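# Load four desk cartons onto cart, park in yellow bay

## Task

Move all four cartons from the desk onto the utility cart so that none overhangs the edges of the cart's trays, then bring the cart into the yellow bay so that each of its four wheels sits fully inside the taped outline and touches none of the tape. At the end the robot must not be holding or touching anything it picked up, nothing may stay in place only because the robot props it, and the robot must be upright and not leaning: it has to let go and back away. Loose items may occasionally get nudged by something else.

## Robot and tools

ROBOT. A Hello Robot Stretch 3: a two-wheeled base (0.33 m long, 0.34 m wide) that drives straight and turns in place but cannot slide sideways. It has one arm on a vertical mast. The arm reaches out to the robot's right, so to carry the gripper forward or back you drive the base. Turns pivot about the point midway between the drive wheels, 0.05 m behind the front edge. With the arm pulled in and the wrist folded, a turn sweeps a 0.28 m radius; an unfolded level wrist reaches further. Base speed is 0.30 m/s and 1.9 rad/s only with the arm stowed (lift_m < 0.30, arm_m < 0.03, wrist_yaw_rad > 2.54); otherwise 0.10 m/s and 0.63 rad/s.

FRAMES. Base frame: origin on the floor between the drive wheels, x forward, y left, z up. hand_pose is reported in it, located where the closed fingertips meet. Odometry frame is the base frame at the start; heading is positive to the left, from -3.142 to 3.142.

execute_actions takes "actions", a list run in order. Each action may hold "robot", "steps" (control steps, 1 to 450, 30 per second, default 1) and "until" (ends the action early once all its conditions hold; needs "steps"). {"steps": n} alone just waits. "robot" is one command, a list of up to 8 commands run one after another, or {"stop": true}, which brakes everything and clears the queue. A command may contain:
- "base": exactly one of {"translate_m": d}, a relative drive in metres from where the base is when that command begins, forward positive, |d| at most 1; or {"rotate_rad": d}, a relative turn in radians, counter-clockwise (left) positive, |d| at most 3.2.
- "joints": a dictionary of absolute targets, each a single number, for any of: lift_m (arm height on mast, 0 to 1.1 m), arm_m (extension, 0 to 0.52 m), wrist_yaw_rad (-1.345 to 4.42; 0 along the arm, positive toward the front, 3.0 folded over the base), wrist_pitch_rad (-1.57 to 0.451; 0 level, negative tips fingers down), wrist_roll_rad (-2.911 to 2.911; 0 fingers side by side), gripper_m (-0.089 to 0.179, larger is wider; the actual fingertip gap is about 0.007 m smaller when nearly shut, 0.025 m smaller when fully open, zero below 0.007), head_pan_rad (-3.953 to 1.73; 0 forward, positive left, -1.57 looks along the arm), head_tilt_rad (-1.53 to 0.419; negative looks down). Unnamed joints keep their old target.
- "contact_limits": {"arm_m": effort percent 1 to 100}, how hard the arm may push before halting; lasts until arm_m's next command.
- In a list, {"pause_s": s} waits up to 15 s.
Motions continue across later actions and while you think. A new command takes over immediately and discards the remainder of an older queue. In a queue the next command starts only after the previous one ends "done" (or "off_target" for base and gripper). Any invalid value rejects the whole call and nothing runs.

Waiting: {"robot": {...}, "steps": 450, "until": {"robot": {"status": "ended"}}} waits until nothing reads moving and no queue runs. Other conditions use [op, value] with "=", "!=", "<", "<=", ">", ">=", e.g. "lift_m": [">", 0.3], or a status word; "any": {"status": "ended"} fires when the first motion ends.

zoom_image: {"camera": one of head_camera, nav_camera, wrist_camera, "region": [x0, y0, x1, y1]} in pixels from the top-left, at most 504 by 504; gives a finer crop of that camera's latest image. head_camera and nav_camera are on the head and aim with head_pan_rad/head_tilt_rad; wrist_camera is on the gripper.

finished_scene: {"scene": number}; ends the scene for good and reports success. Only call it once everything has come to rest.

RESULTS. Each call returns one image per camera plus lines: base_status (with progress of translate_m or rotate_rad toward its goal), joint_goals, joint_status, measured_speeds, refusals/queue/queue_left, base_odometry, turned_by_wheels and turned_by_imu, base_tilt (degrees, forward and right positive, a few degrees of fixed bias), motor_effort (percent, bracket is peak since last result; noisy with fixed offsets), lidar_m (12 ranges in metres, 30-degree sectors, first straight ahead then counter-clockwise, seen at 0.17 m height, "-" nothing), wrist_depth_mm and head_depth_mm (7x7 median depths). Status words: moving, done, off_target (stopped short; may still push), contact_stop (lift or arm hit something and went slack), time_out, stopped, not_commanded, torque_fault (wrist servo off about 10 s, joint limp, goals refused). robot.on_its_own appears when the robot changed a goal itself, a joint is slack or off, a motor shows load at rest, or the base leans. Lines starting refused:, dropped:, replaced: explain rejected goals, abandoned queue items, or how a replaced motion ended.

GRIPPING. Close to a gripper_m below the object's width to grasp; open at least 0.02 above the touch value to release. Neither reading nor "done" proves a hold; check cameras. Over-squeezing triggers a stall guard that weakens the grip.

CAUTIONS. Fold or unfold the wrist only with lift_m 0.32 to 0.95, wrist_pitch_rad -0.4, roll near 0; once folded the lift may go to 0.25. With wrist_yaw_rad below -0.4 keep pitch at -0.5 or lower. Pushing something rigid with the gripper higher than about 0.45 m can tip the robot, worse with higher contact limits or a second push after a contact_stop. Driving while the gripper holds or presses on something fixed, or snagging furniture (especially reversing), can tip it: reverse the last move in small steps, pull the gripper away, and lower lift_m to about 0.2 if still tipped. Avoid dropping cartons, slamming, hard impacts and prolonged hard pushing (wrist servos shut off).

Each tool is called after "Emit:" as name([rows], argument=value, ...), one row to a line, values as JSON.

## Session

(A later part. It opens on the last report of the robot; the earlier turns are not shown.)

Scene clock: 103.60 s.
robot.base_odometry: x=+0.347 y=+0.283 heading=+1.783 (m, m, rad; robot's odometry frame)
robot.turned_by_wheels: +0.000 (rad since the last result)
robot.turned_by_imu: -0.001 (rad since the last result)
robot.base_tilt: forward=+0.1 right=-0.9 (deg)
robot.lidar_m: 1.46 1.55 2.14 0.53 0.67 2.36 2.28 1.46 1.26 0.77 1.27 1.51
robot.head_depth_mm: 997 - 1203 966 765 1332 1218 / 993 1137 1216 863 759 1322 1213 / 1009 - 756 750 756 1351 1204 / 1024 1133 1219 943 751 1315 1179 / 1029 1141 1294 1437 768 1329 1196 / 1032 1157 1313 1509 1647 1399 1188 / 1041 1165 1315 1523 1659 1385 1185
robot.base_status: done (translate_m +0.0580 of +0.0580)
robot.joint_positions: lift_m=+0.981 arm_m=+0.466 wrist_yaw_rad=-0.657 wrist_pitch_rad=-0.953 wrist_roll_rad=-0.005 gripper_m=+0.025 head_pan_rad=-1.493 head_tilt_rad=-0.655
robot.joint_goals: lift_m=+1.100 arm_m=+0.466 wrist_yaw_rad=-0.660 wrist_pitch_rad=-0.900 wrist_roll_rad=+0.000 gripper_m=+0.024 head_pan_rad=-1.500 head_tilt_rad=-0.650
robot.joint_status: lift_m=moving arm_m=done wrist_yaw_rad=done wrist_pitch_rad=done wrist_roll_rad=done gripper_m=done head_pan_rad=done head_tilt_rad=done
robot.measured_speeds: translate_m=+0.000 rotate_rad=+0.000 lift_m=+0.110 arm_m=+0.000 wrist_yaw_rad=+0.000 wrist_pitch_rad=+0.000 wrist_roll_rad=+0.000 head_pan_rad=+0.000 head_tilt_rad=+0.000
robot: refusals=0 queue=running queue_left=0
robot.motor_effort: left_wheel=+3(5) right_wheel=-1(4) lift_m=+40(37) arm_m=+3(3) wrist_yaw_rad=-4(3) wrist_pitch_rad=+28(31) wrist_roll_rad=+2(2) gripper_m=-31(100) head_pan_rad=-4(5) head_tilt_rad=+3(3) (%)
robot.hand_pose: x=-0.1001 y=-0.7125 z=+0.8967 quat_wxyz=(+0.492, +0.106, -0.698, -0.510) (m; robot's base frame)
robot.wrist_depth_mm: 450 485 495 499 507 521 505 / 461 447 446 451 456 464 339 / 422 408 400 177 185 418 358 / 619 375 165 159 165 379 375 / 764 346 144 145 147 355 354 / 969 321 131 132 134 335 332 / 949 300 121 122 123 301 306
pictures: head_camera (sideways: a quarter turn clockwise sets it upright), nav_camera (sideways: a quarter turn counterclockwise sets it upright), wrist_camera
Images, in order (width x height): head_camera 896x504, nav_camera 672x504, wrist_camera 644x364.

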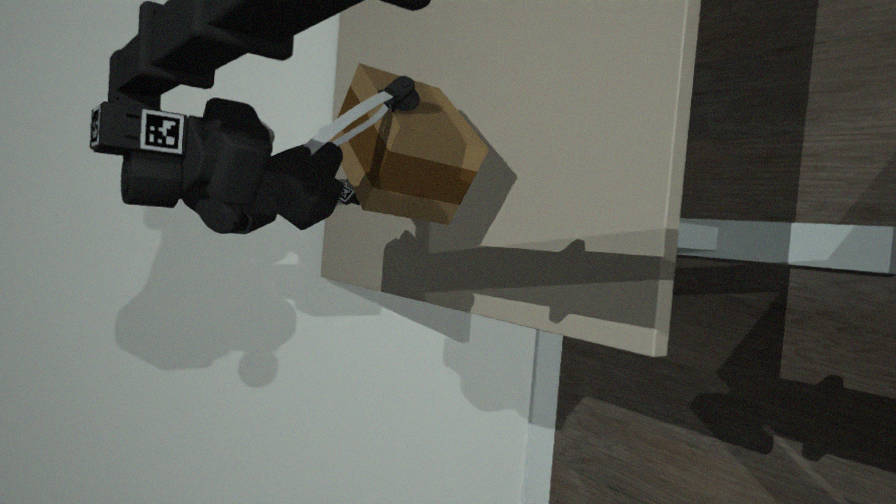

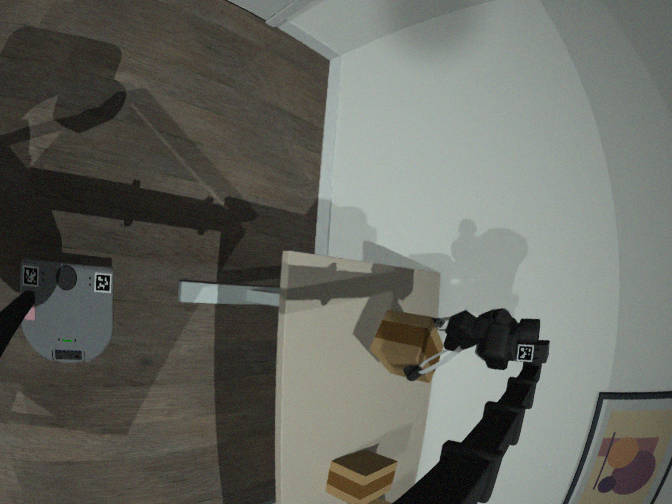

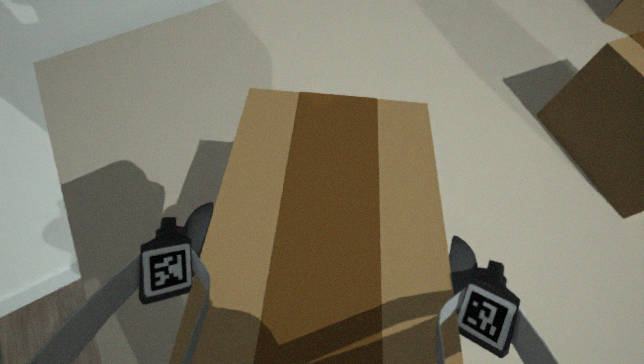

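Medium-heavy, like box 3 earlier. Pitch up, keep squeezing.

Emit:
execute_actions([
  {"robot":{"base":{"rotate_rad":-3.025},"joints":{"gripper_m":0.01,"wrist_pitch_rad":-0.8,"wrist_yaw_rad":-0.72,"arm_m":0.48}},"steps":55},
  {"robot":{"joints":{"gripper_m":0.015}},"steps":55},
  {"robot":{"joints":{"gripper_m":0.01}},"steps":100,"until":{"robot":{"base_status":"done"}}},
  {"robot":{"joints":{"gripper_m":0.015}},"steps":5},
])

Scene clock: 112.53 s.
robot.base_odometry: x=+0.347 y=+0.283 heading=-1.242 (m, m, rad; robot's odometry frame)
robot.turned_by_wheels: -3.025 (rad since the last result)
robot.turned_by_imu: -3.001 (rad since the last result)
robot.base_tilt: forward=+0.2 right=-0.8 (deg)
robot.lidar_m: 2.28 1.46 1.23 0.77 1.33 1.48 1.46 1.62 0.68 0.53 0.79 2.30
robot.head_depth_mm: 2835 2663 985 824 1623 1428 1230 / - 2620 670 833 1059 1324 1213 / - 2822 726 830 755 968 1181 / 2742 2802 1107 822 1068 1152 1159 / 2730 2898 1098 884 1102 1300 1191 / 2768 2948 1044 1235 1363 1361 1193 / 3241 3619 2418 1980 1658 1388 1187
robot.base_status: done (rotate_rad -3.0249 of -3.0250)
robot.joint_positions: lift_m=+1.099 arm_m=+0.480 wrist_yaw_rad=-0.720 wrist_pitch_rad=-0.859 wrist_roll_rad=-0.005 gripper_m=+0.017 head_pan_rad=-1.493 head_tilt_rad=-0.655
robot.joint_goals: lift_m=+1.100 arm_m=+0.480 wrist_yaw_rad=-0.720 wrist_pitch_rad=-0.800 wrist_roll_rad=+0.000 gripper_m=+0.015 head_pan_rad=-1.500 head_tilt_rad=-0.650
robot.joint_status: lift_m=done arm_m=done wrist_yaw_rad=done wrist_pitch_rad=off_target wrist_roll_rad=done gripper_m=moving head_pan_rad=done head_tilt_rad=done
robot.measured_speeds: translate_m=+0.000 rotate_rad=+0.000 lift_m=+0.000 arm_m=+0.000 wrist_yaw_rad=+0.000 wrist_pitch_rad=+0.000 wrist_roll_rad=+0.000 head_pan_rad=+0.000 head_tilt_rad=+0.000
robot: refusals=0 queue=running queue_left=0
robot.motor_effort: left_wheel=+3(16) right_wheel=-2(14) lift_m=+38(38) arm_m=+3(6) wrist_yaw_rad=+0(11) wrist_pitch_rad=+30(42) wrist_roll_rad=+2(2) gripper_m=-40(100) head_pan_rad=-4(4) head_tilt_rad=+3(3) (%)
robot.hand_pose: x=-0.1199 y=-0.7368 z=+1.0282 quat_wxyz=(+0.500, +0.051, -0.704, -0.502) (m; robot's base frame)
robot.wrist_depth_mm: - - - - - - - / - - - - - - - / 491 494 474 189 199 - - / 442 457 171 165 173 - - / 404 411 145 147 150 - - / 373 370 130 132 135 - - / 355 351 119 120 122 - -
pictures: head_camera (sideways: a quarter turn clockwise sets it upright), nav_camera (sideways: a quarter turn counterclockwise sets it upright), wrist_camera
Images, in order (width x height): head_camera 896x504, nav_camera 672x504, wrist_camera 644x364.

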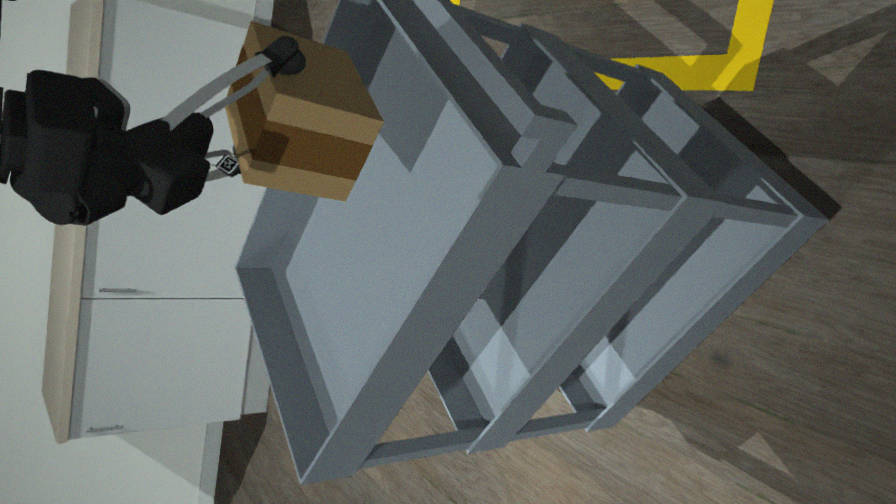

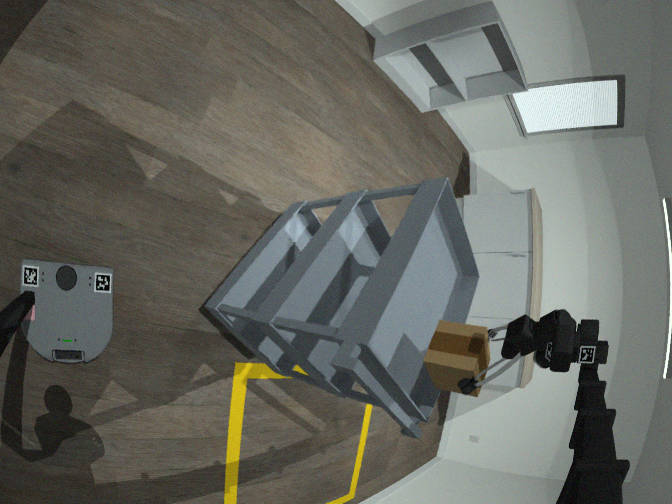

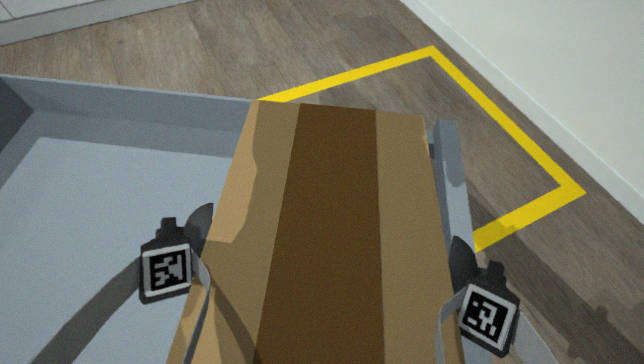

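Emit:
execute_actions([
  {"robot":{"joints":{"gripper_m":0.01,"arm_m":0.515,"wrist_pitch_rad":-0.75}},"steps":15},
  {"robot":{"joints":{"lift_m":0.968}},"steps":100,"until":{"robot":{"status":"ended"}}},
])

Scene clock: 117.53 s.
robot.base_odometry: x=+0.347 y=+0.283 heading=-1.242 (m, m, rad; robot's odometry frame)
robot.turned_by_wheels: +0.000 (rad since the last result)
robot.turned_by_imu: +0.000 (rad since the last result)
robot.base_tilt: forward=+0.2 right=-0.9 (deg)
robot.lidar_m: 2.28 1.46 1.23 0.77 1.33 1.48 1.46 1.62 0.68 0.53 0.79 2.30
robot.head_depth_mm: 2801 - 983 826 1620 1427 1215 / 2894 2809 947 772 1056 1319 1212 / 2840 - 803 801 754 964 1181 / 2751 2823 1112 822 1075 1157 1154 / 2720 2877 1104 881 1103 1299 1193 / 2777 2950 1043 1245 1357 1361 1189 / 3307 3652 2415 2003 1659 1377 1184
robot.base_status: done (rotate_rad -3.0249 of -3.0250)
robot.joint_positions: lift_m=+0.968 arm_m=+0.515 wrist_yaw_rad=-0.720 wrist_pitch_rad=-0.814 wrist_roll_rad=-0.005 gripper_m=+0.021 head_pan_rad=-1.493 head_tilt_rad=-0.655
robot.joint_goals: lift_m=+0.968 arm_m=+0.515 wrist_yaw_rad=-0.720 wrist_pitch_rad=-0.750 wrist_roll_rad=+0.000 gripper_m=+0.021 head_pan_rad=-1.500 head_tilt_rad=-0.650
robot.joint_status: lift_m=done arm_m=done wrist_yaw_rad=done wrist_pitch_rad=off_target wrist_roll_rad=done gripper_m=done head_pan_rad=done head_tilt_rad=done
robot.measured_speeds: translate_m=+0.000 rotate_rad=+0.000 lift_m=+0.000 arm_m=+0.000 wrist_yaw_rad=+0.000 wrist_pitch_rad=+0.000 wrist_roll_rad=+0.000 head_pan_rad=+0.000 head_tilt_rad=+0.000
robot: refusals=0 queue=done queue_left=0
robot.on_its_own: gripper_m is held at +0.021, not at your +0.010, by its stall guard, which is still easing; wrist_pitch_rad is at rest, and its effort (+33) is outside its rest range (-20 to +32)
robot.motor_effort: left_wheel=+4(4) right_wheel=-2(2) lift_m=+33(38) arm_m=+4(5) wrist_yaw_rad=-1(0) wrist_pitch_rad=+33(39) wrist_roll_rad=+2(2) gripper_m=-12(95) head_pan_rad=-4(5) head_tilt_rad=+3(3) (%)
robot.hand_pose: x=-0.1260 y=-0.7786 z=+0.9037 quat_wxyz=(+0.511, +0.035, -0.705, -0.491) (m; robot's base frame)
robot.wrist_depth_mm: - - - - - - - / 375 377 360 345 341 - - / 350 348 347 189 317 286 - / 312 310 171 165 174 255 - / 278 284 145 147 150 243 - / 253 253 131 133 134 - 204 / 235 233 119 120 122 235 186
pictures: head_camera (sideways: a quarter turn clockwise sets it upright), nav_camera (sideways: a quarter turn counterclockwise sets it upright), wrist_camera
Images, in order (width x height): head_camera 896x504, nav_camera 672x504, wrist_camera 644x364.

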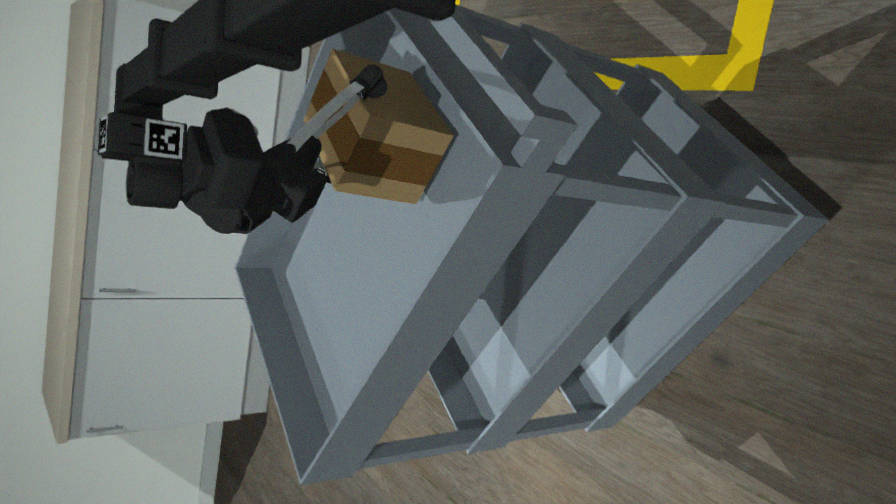

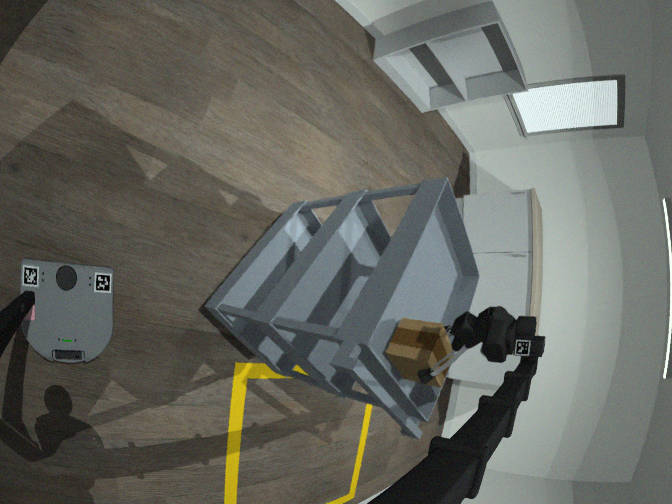

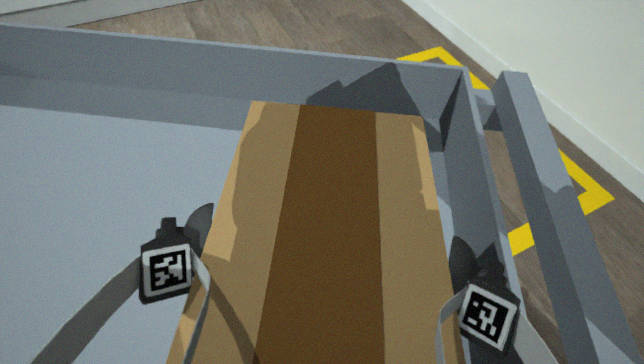

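Set down and release first.

Emit:
execute_actions([
  {"robot":{"joints":{"lift_m":0.955,"wrist_pitch_rad":-0.79}},"steps":60,"until":{"robot":{"status":"ended"}}},
  {"robot":[{"joints":{"gripper_m":0.15}},{"joints":{"lift_m":1.03,"wrist_pitch_rad":-0.9,"head_pan_rad":0.75,"head_tilt_rad":-0.6}}],"steps":150,"until":{"robot":{"status":"ended"}}},
])

Scene clock: 124.10 s.
robot.base_odometry: x=+0.347 y=+0.283 heading=-1.242 (m, m, rad; robot's odometry frame)
robot.turned_by_wheels: +0.000 (rad since the last result)
robot.turned_by_imu: +0.000 (rad since the last result)
robot.base_tilt: forward=+0.1 right=-0.9 (deg)
robot.lidar_m: 2.28 1.45 1.23 0.78 1.33 1.47 1.46 1.62 0.67 0.54 0.80 2.29
robot.head_depth_mm: 1766 2024 1277 1136 1805 1473 1246 / 1597 1812 1363 1034 1755 1469 1247 / 1446 1645 1367 1018 1667 1464 1232 / 1334 1484 1207 917 840 1459 1231 / 1239 1361 1394 895 785 1445 1224 / 1155 1264 1320 994 775 1326 1218 / 1079 1173 1248 990 773 669 1224
robot.base_status: done (rotate_rad -3.0249 of -3.0250)
robot.joint_positions: lift_m=+1.030 arm_m=+0.515 wrist_yaw_rad=-0.719 wrist_pitch_rad=-0.906 wrist_roll_rad=-0.007 gripper_m=+0.150 head_pan_rad=+0.743 head_tilt_rad=-0.606
robot.joint_goals: lift_m=+1.030 arm_m=+0.515 wrist_yaw_rad=-0.720 wrist_pitch_rad=-0.900 wrist_roll_rad=+0.000 gripper_m=+0.150 head_pan_rad=+0.750 head_tilt_rad=-0.600
robot.joint_status: lift_m=done arm_m=done wrist_yaw_rad=done wrist_pitch_rad=done wrist_roll_rad=done gripper_m=done head_pan_rad=done head_tilt_rad=done
robot.measured_speeds: translate_m=+0.000 rotate_rad=+0.000 lift_m=+0.000 arm_m=+0.000 wrist_yaw_rad=+0.000 wrist_pitch_rad=+0.000 wrist_roll_rad=+0.000 head_pan_rad=+0.000 head_tilt_rad=+0.000
robot: refusals=0 queue=done queue_left=0
robot.motor_effort: left_wheel=+3(16) right_wheel=-2(15) lift_m=+32(30) arm_m=+4(4) wrist_yaw_rad=-1(1) wrist_pitch_rad=+4(32) wrist_roll_rad=+3(7) gripper_m=+0(82) head_pan_rad=+5(53) head_tilt_rad=+4(11) (%)
robot.hand_pose: x=-0.1132 y=-0.7641 z=+0.9521 quat_wxyz=(+0.488, +0.068, -0.702, -0.514) (m; robot's base frame)
robot.wrist_depth_mm: - - - - - - - / 421 420 400 387 381 - - / 393 402 400 403 391 - - / 362 363 352 229 311 315 - / 331 332 328 209 298 276 - / 309 297 301 194 280 255 - / 276 283 275 180 186 - -
pictures: head_camera (sideways: a quarter turn clockwise sets it upright), nav_camera (sideways: a quarter turn counterclockwise sets it upright), wrist_camera
Images, in order (width x height): head_camera 896x504, nav_camera 672x504, wrist_camera 644x364.

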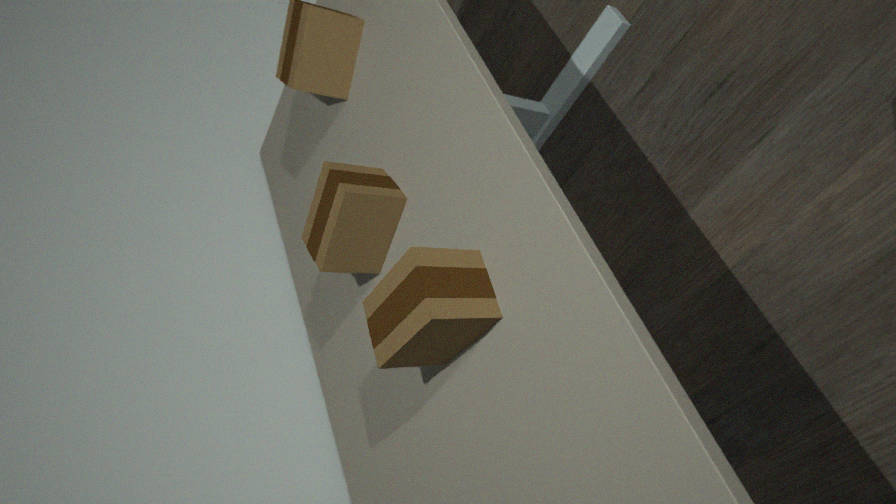

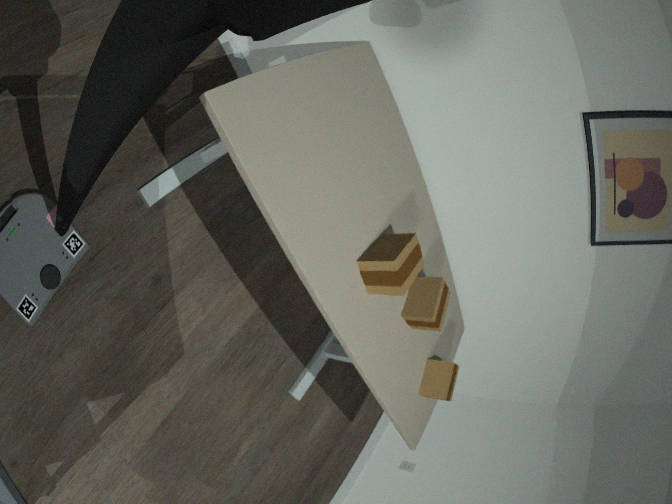

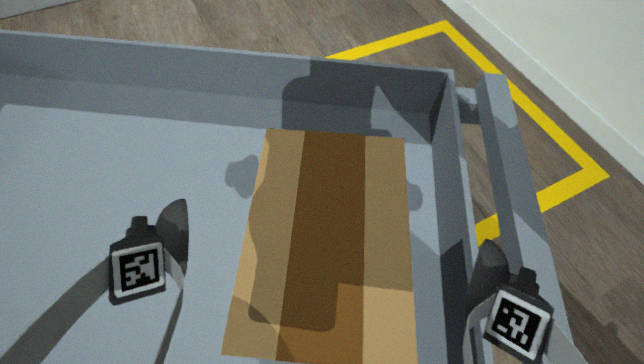

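Emit:
execute_actions([
  {"robot":[{"base":{"rotate_rad":-0.335},"joints":{"lift_m":1.07}},{"base":{"translate_m":0.357},"joints":{"arm_m":0.15,"wrist_yaw_rad":-0.04,"gripper_m":0.179,"head_pan_rad":-1.45,"head_tilt_rad":-0.65}},{"base":{"rotate_rad":-3.075}}],"steps":450,"until":{"robot":{"rotate_rad":["<",-1.3],"rotate_rad_goal":["<",-3.05]}}},
  {"robot":{"joints":{"arm_m":0.48,"lift_m":0.98}},"steps":200,"until":{"robot":{"status":"ended"}}},
])

Scene clock: 148.77 s.
robot.base_odometry: x=+0.345 y=-0.074 heading=+1.632 (m, m, rad; robot's odometry frame)
robot.turned_by_wheels: -3.410 (rad since the last result)
robot.turned_by_imu: -3.385 (rad since the last result)
robot.base_tilt: forward=+0.1 right=-0.9 (deg)
robot.lidar_m: 1.81 1.86 0.58 0.59 0.78 2.07 1.93 1.97 1.22 1.28 0.90 1.66
robot.head_depth_mm: 1071 - 1281 964 774 1447 1227 / 1073 - 1284 873 769 1430 1220 / 1071 1188 1200 832 765 1426 1205 / 1069 1193 1271 960 758 1417 1211 / 1076 1198 1278 955 752 1398 1209 / 1072 1196 1273 945 770 1372 1198 / 1071 1194 1264 939 769 1364 1174
robot.base_status: done (rotate_rad -3.0749 of -3.0750)
robot.joint_positions: lift_m=+0.980 arm_m=+0.480 wrist_yaw_rad=-0.042 wrist_pitch_rad=-0.908 wrist_roll_rad=-0.005 gripper_m=+0.179 head_pan_rad=-1.443 head_tilt_rad=-0.642
robot.joint_goals: lift_m=+0.980 arm_m=+0.480 wrist_yaw_rad=-0.040 wrist_pitch_rad=-0.900 wrist_roll_rad=+0.000 gripper_m=+0.179 head_pan_rad=-1.450 head_tilt_rad=-0.650
robot.joint_status: lift_m=done arm_m=done wrist_yaw_rad=done wrist_pitch_rad=done wrist_roll_rad=done gripper_m=done head_pan_rad=done head_tilt_rad=done
robot.measured_speeds: translate_m=+0.000 rotate_rad=+0.000 lift_m=+0.000 arm_m=+0.000 wrist_yaw_rad=+0.000 wrist_pitch_rad=+0.000 wrist_roll_rad=+0.000 head_pan_rad=+0.000 head_tilt_rad=+0.000
robot: refusals=0 queue=done queue_left=0
robot.motor_effort: left_wheel=+3(10) right_wheel=-2(9) lift_m=+26(31) arm_m=+4(4) wrist_yaw_rad=+2(5) wrist_pitch_rad=+3(4) wrist_roll_rad=+2(3) gripper_m=-1(82) head_pan_rad=-4(53) head_tilt_rad=-5(11) (%)
robot.hand_pose: x=-0.0274 y=-0.7633 z=+0.9021 quat_wxyz=(+0.631, +0.298, -0.640, -0.323) (m; robot's base frame)
robot.wrist_depth_mm: 536 540 532 544 548 554 560 / 472 475 474 481 490 492 495 / 423 431 430 429 437 441 300 / 386 386 390 394 395 391 300 / 357 361 357 244 237 367 314 / - 323 329 221 217 337 331 / 304 306 305 204 203 306 314
pictures: head_camera (sideways: a quarter turn clockwise sets it upright), nav_camera (sideways: a quarter turn counterclockwise sets it upright), wrist_camera
Images, in order (width x height): head_camera 896x504, nav_camera 672x504, wrist_camera 644x364.

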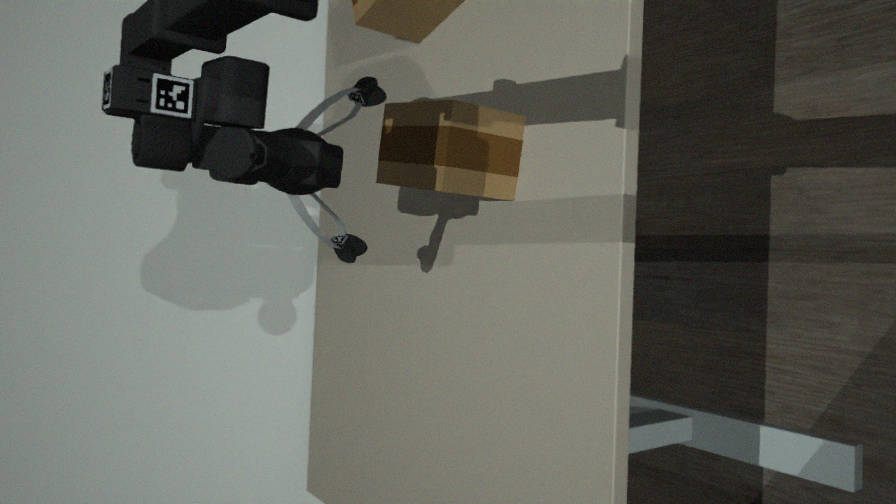

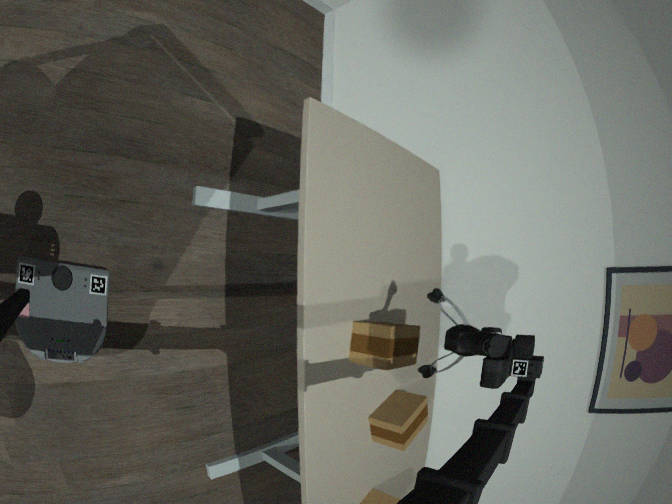

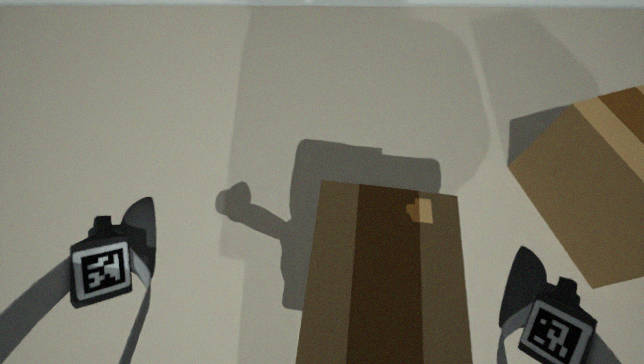

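Emit:
execute_actions([
  {"robot":[{"base":{"rotate_rad":-0.045},"joints":{"arm_m":0.468}},{"joints":{"lift_m":0.894}},{"joints":{"gripper_m":0.02}}],"steps":300,"until":{"robot":{"status":"ended"}}},
  {"robot":{"joints":{"lift_m":1.1}},"steps":300,"until":{"robot":{"lift_m":[">",0.98]}}},
])

Scene clock: 156.20 s.
robot.base_odometry: x=+0.345 y=-0.074 heading=+1.587 (m, m, rad; robot's odometry frame)
robot.turned_by_wheels: -0.045 (rad since the last result)
robot.turned_by_imu: -0.045 (rad since the last result)
robot.base_tilt: forward=+0.2 right=-0.9 (deg)
robot.lidar_m: 1.80 1.85 0.58 0.59 0.74 2.12 1.93 1.95 1.22 1.28 0.90 1.60
robot.head_depth_mm: 1083 - 1290 944 776 1439 1221 / 1081 - 1287 939 768 1439 1221 / 1078 1194 781 772 764 1420 1209 / 1075 1193 1278 930 759 1417 1212 / 1068 1187 1273 948 754 1411 1205 / 1064 1183 1270 943 750 1406 1198 / 1060 1182 1259 938 747 1332 1167
robot.base_status: done (rotate_rad -0.0449 of -0.0450)
robot.joint_positions: lift_m=+0.981 arm_m=+0.468 wrist_yaw_rad=-0.042 wrist_pitch_rad=-0.929 wrist_roll_rad=-0.005 gripper_m=+0.025 head_pan_rad=-1.443 head_tilt_rad=-0.642
robot.joint_goals: lift_m=+1.100 arm_m=+0.468 wrist_yaw_rad=-0.040 wrist_pitch_rad=-0.900 wrist_roll_rad=+0.000 gripper_m=+0.024 head_pan_rad=-1.450 head_tilt_rad=-0.650
robot.joint_status: lift_m=moving arm_m=done wrist_yaw_rad=done wrist_pitch_rad=done wrist_roll_rad=done gripper_m=done head_pan_rad=done head_tilt_rad=done
robot.measured_speeds: translate_m=+0.000 rotate_rad=+0.000 lift_m=+0.110 arm_m=+0.000 wrist_yaw_rad=+0.000 wrist_pitch_rad=+0.000 wrist_roll_rad=+0.000 head_pan_rad=+0.000 head_tilt_rad=+0.000
robot: refusals=0 queue=running queue_left=0
robot.motor_effort: left_wheel=+3(13) right_wheel=-2(9) lift_m=+36(37) arm_m=-4(7) wrist_yaw_rad=+2(2) wrist_pitch_rad=+15(16) wrist_roll_rad=+2(2) gripper_m=-31(100) head_pan_rad=-4(4) head_tilt_rad=-5(4) (%)
robot.hand_pose: x=-0.0272 y=-0.7473 z=+0.9001 quat_wxyz=(+0.627, +0.304, -0.637, -0.330) (m; robot's base frame)
robot.wrist_depth_mm: 512 509 522 521 525 533 535 / 458 461 467 470 469 475 311 / 416 415 400 174 181 360 286 / 378 384 162 157 161 376 278 / 346 354 142 143 147 365 331 / 325 322 131 132 134 332 332 / 308 305 121 122 124 306 307
pictures: head_camera (sideways: a quarter turn clockwise sets it upright), nav_camera (sideways: a quarter turn counterclockwise sets it upright), wrist_camera
Images, in order (width x height): head_camera 896x504, nav_camera 672x504, wrist_camera 644x364.

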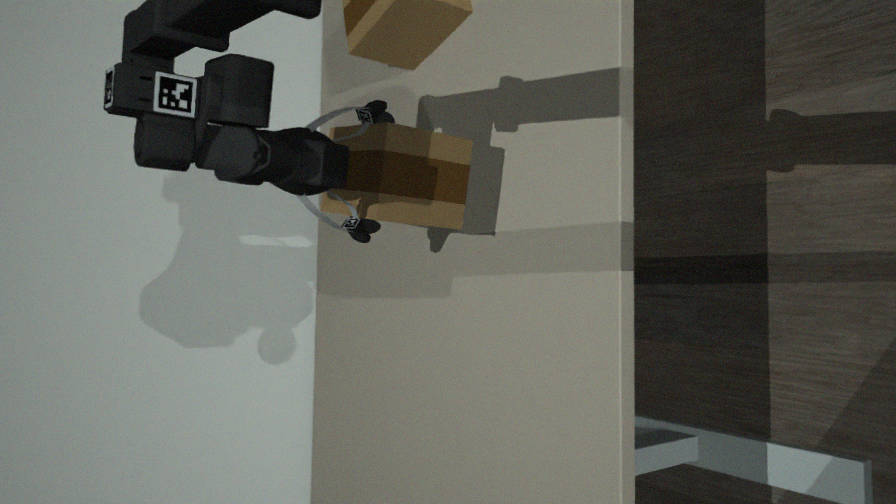

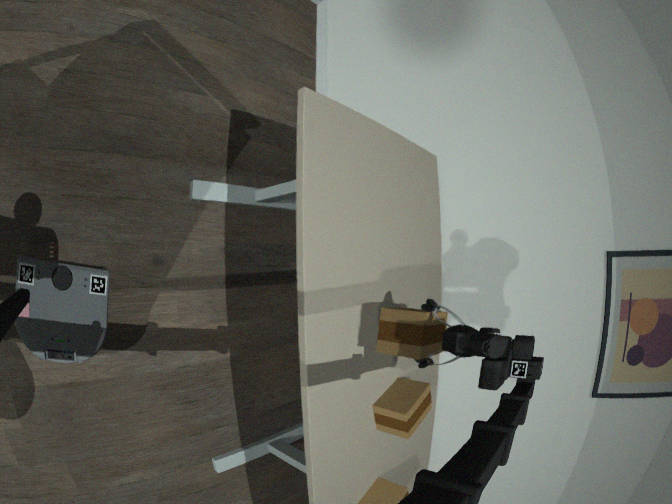

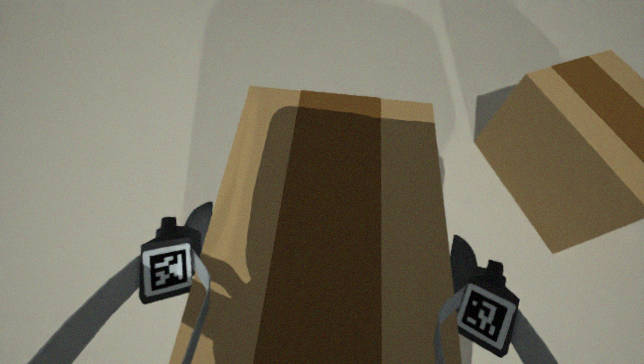

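Emit:
execute_actions([
  {"robot":{"base":{"rotate_rad":-3.125},"joints":{"gripper_m":0.03,"wrist_pitch_rad":-0.87,"wrist_yaw_rad":-0.45,"arm_m":0.505}},"steps":80},
  {"robot":{"joints":{"gripper_m":0.025}},"steps":150,"until":{"robot":{"status":"ended"}}},
])

Scene clock: 165.93 s.
robot.base_odometry: x=+0.345 y=-0.074 heading=-1.538 (m, m, rad; robot's odometry frame)
robot.turned_by_wheels: -3.125 (rad since the last result)
robot.turned_by_imu: -3.102 (rad since the last result)
robot.base_tilt: forward=+0.2 right=-0.8 (deg)
robot.lidar_m: 1.93 1.96 1.22 1.28 1.30 1.64 1.80 1.85 0.58 0.59 0.76 2.09
robot.head_depth_mm: 3017 3281 1059 797 1013 916 1164 / - 2621 699 855 1045 959 1128 / 2845 2739 760 845 1096 1172 1167 / 2838 2703 1085 875 1082 1246 1209 / 2840 2692 2881 939 1116 1311 1212 / 2843 2708 2863 1982 1639 1402 1205 / 2743 2701 2822 2109 1675 1395 1197
robot.base_status: done (rotate_rad -3.1249 of -3.1250)
robot.joint_positions: lift_m=+1.099 arm_m=+0.505 wrist_yaw_rad=-0.449 wrist_pitch_rad=-0.901 wrist_roll_rad=-0.005 gripper_m=+0.040 head_pan_rad=-1.443 head_tilt_rad=-0.642
robot.joint_goals: lift_m=+1.100 arm_m=+0.505 wrist_yaw_rad=-0.450 wrist_pitch_rad=-0.870 wrist_roll_rad=+0.000 gripper_m=+0.039 head_pan_rad=-1.450 head_tilt_rad=-0.650
robot.joint_status: lift_m=done arm_m=done wrist_yaw_rad=done wrist_pitch_rad=done wrist_roll_rad=done gripper_m=done head_pan_rad=done head_tilt_rad=done
robot.measured_speeds: translate_m=+0.000 rotate_rad=+0.000 lift_m=+0.000 arm_m=+0.000 wrist_yaw_rad=+0.000 wrist_pitch_rad=+0.000 wrist_roll_rad=+0.000 head_pan_rad=+0.000 head_tilt_rad=+0.000
robot: refusals=0 queue=done queue_left=0
robot.on_its_own: gripper_m is held at +0.039, not at your +0.025, by its stall guard, which is still easing
robot.motor_effort: left_wheel=+3(13) right_wheel=-2(11) lift_m=+35(35) arm_m=+3(6) wrist_yaw_rad=-2(7) wrist_pitch_rad=+17(22) wrist_roll_rad=+2(2) gripper_m=-26(89) head_pan_rad=-4(5) head_tilt_rad=-5(5) (%)
robot.hand_pose: x=-0.0824 y=-0.7759 z=+1.0222 quat_wxyz=(+0.554, +0.160, -0.687, -0.442) (m; robot's base frame)
robot.wrist_depth_mm: - - - - - - - / - 524 487 469 - - - / - 472 472 175 182 473 435 / - 428 162 157 160 314 379 / 374 410 143 143 146 287 343 / 359 366 131 133 134 267 276 / 340 346 122 122 124 342 302
pictures: head_camera (sideways: a quarter turn clockwise sets it upright), nav_camera (sideways: a quarter turn counterclockwise sets it upright), wrist_camera
Images, in order (width x height): head_camera 896x504, nav_camera 672x504, wrist_camera 644x364.

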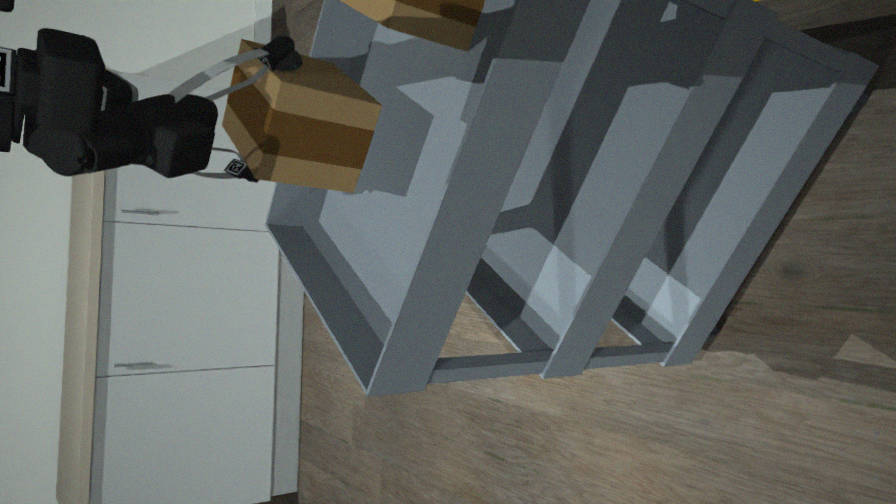

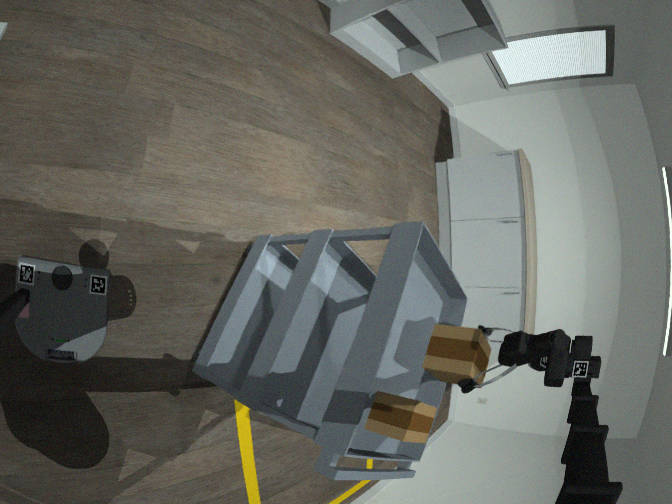

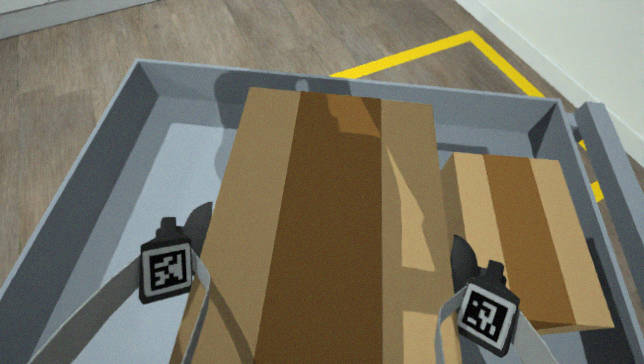

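Emit:
execute_actions([
  {"robot":[{"joints":{"lift_m":0.968}},{"joints":{"gripper_m":0.14}},{"joints":{"lift_m":1.04,"wrist_pitch_rad":-0.9}},{"base":{"rotate_rad":0.295},"joints":{"gripper_m":0.179,"arm_m":0.44}},{"base":{"translate_m":0.42},"joints":{"wrist_yaw_rad":0.4}},{"base":{"rotate_rad":2.96},"joints":{"lift_m":0.98}}],"steps":450,"until":{"robot":{"status":"ended"}}},
  {"steps":200,"until":{"robot":{"status":"ended"}}},
])

Scene clock: 193.93 s.
robot.base_odometry: x=+0.481 y=-0.471 heading=+1.717 (m, m, rad; robot's odometry frame)
robot.turned_by_wheels: +3.255 (rad since the last result)
robot.turned_by_imu: +3.230 (rad since the last result)
robot.base_tilt: forward=+0.2 right=-0.9 (deg)
robot.lidar_m: 2.22 0.89 0.86 0.89 1.88 1.58 1.52 1.57 0.90 1.21 1.06 1.07
robot.head_depth_mm: 987 - 1213 984 774 688 1226 / 991 - 1217 978 769 686 1223 / 1003 1096 1187 834 764 1328 1216 / 1014 1125 1223 890 760 1319 1211 / 1022 1138 1229 952 756 1318 1206 / 1032 1153 1231 946 751 1335 1195 / 1045 1162 1236 937 745 1329 1197
robot.base_status: done (rotate_rad +2.9599 of +2.9600)
robot.joint_positions: lift_m=+0.980 arm_m=+0.440 wrist_yaw_rad=+0.398 wrist_pitch_rad=-0.907 wrist_roll_rad=-0.005 gripper_m=+0.179 head_pan_rad=-1.443 head_tilt_rad=-0.642
robot.joint_goals: lift_m=+0.980 arm_m=+0.440 wrist_yaw_rad=+0.400 wrist_pitch_rad=-0.900 wrist_roll_rad=+0.000 gripper_m=+0.179 head_pan_rad=-1.450 head_tilt_rad=-0.650
robot.joint_status: lift_m=done arm_m=done wrist_yaw_rad=done wrist_pitch_rad=done wrist_roll_rad=done gripper_m=done head_pan_rad=done head_tilt_rad=done
robot.measured_speeds: translate_m=+0.000 rotate_rad=+0.000 lift_m=+0.000 arm_m=+0.000 wrist_yaw_rad=+0.000 wrist_pitch_rad=+0.000 wrist_roll_rad=+0.000 head_pan_rad=+0.000 head_tilt_rad=+0.000
robot: refusals=0 queue=done queue_left=0
robot.motor_effort: left_wheel=-2(12) right_wheel=+2(9) lift_m=+27(31) arm_m=-5(6) wrist_yaw_rad=+2(5) wrist_pitch_rad=+4(17) wrist_roll_rad=+3(2) gripper_m=+0(82) head_pan_rad=-4(4) head_tilt_rad=-5(5) (%)
robot.hand_pose: x=+0.0322 y=-0.7135 z=+0.9022 quat_wxyz=(+0.686, +0.430, -0.560, -0.177) (m; robot's base frame)
robot.wrist_depth_mm: 539 530 536 544 529 495 438 / 474 477 472 484 492 488 481 / 423 424 431 429 432 438 445 / 388 386 394 387 258 391 405 / 356 364 358 352 237 366 367 / - 326 332 225 216 333 338 / 304 304 305 302 209 303 314
pictures: head_camera (sideways: a quarter turn clockwise sets it upright), nav_camera (sideways: a quarter turn counterclockwise sets it upright), wrist_camera
Images, in order (width x height): head_camera 896x504, nav_camera 672x504, wrist_camera 644x364.

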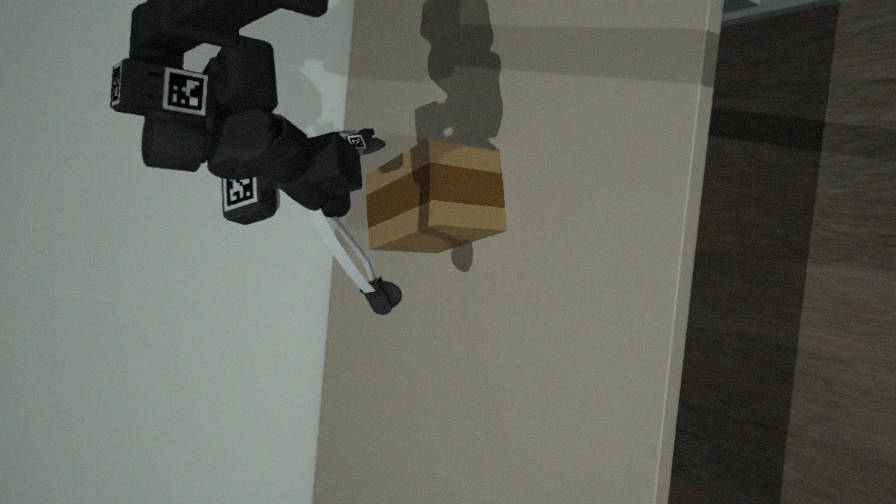

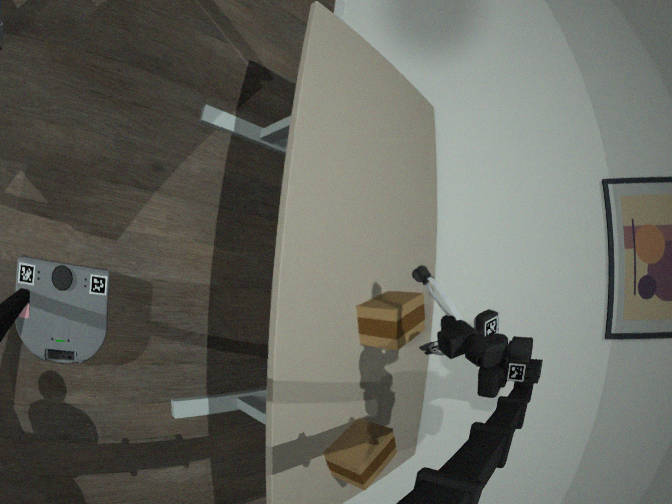

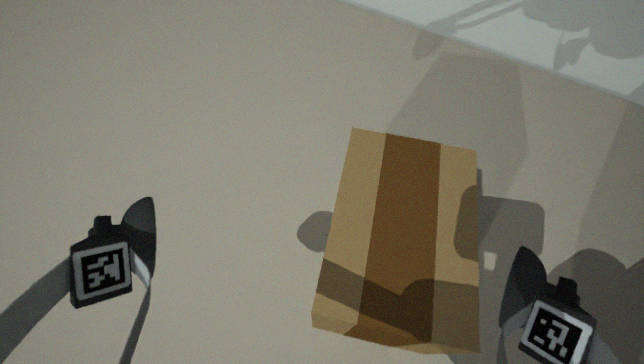

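Emit:
execute_actions([
  {"robot":[{"joints":{"arm_m":0.487,"wrist_yaw_rad":0.25}},{"joints":{"lift_m":0.894}},{"joints":{"gripper_m":0.02}}],"steps":300,"until":{"robot":{"status":"ended"}}},
  {"robot":{"joints":{"lift_m":1.1,"head_pan_rad":-2.1}},"steps":300,"until":{"robot":{"lift_m":[">",1.0]}}},
])

Scene clock: 205.20 s.
robot.base_odometry: x=+0.481 y=-0.471 heading=+1.717 (m, m, rad; robot's odometry frame)
robot.turned_by_wheels: +0.000 (rad since the last result)
robot.turned_by_imu: -0.001 (rad since the last result)
robot.base_tilt: forward=+0.2 right=-0.9 (deg)
robot.lidar_m: 2.22 0.89 0.86 0.89 1.89 1.58 1.52 1.57 0.90 1.21 1.05 1.07
robot.head_depth_mm: 1465 1678 1854 - - - 1228 / 1370 1550 1743 - - 1374 1220 / 1271 1435 1584 - - 1427 1215 / 1198 1325 - - 783 1381 1208 / 1130 1231 - 896 753 1376 1204 / 1072 - - 946 748 1312 1202 / 1014 - 1196 938 745 653 1194
robot.base_status: done (rotate_rad +2.9599 of +2.9600)
robot.joint_positions: lift_m=+1.003 arm_m=+0.487 wrist_yaw_rad=+0.247 wrist_pitch_rad=-0.949 wrist_roll_rad=-0.007 gripper_m=+0.027 head_pan_rad=-2.093 head_tilt_rad=-0.642
robot.joint_goals: lift_m=+1.100 arm_m=+0.487 wrist_yaw_rad=+0.250 wrist_pitch_rad=-0.900 wrist_roll_rad=+0.000 gripper_m=+0.027 head_pan_rad=-2.100 head_tilt_rad=-0.650
robot.joint_status: lift_m=moving arm_m=done wrist_yaw_rad=done wrist_pitch_rad=done wrist_roll_rad=done gripper_m=done head_pan_rad=done head_tilt_rad=done
robot.measured_speeds: translate_m=+0.000 rotate_rad=+0.000 lift_m=+0.110 arm_m=+0.000 wrist_yaw_rad=+0.000 wrist_pitch_rad=+0.000 wrist_roll_rad=+0.000 head_pan_rad=+0.000 head_tilt_rad=+0.000
robot: refusals=0 queue=running queue_left=0
robot.on_its_own: gripper_m is held at +0.027, not at your +0.020, by its stall guard, which is still easing
robot.motor_effort: left_wheel=-3(8) right_wheel=+3(10) lift_m=+36(40) arm_m=+3(4) wrist_yaw_rad=+3(7) wrist_pitch_rad=+25(27) wrist_roll_rad=+3(4) gripper_m=-11(100) head_pan_rad=-5(49) head_tilt_rad=-5(5) (%)
robot.hand_pose: x=+0.0101 y=-0.7575 z=+0.9193 quat_wxyz=(+0.666, +0.399, -0.582, -0.242) (m; robot's base frame)
robot.wrist_depth_mm: 540 529 534 536 521 480 435 / 479 478 482 483 485 492 482 / 435 440 429 180 188 445 449 / 398 404 165 161 165 411 407 / 369 372 144 145 148 375 375 / 343 338 131 132 135 349 351 / 326 323 121 122 123 319 326
pictures: head_camera (sideways: a quarter turn clockwise sets it upright), nav_camera (sideways: a quarter turn counterclockwise sets it upright), wrist_camera
Images, in order (width x height): head_camera 896x504, nav_camera 672x504, wrist_camera 644x364.

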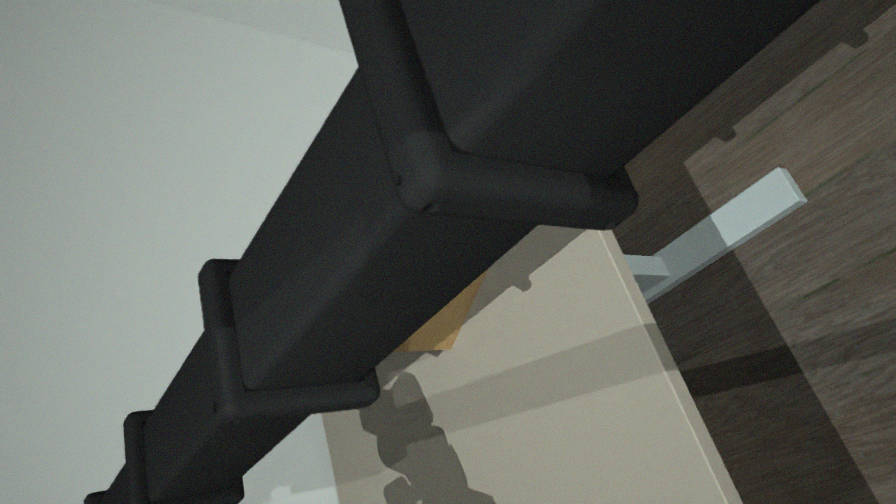

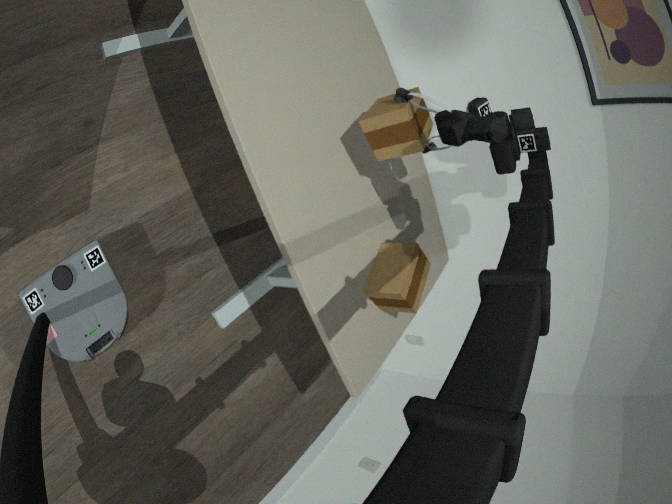

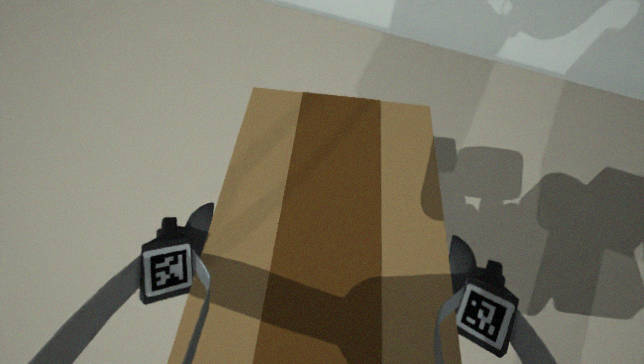

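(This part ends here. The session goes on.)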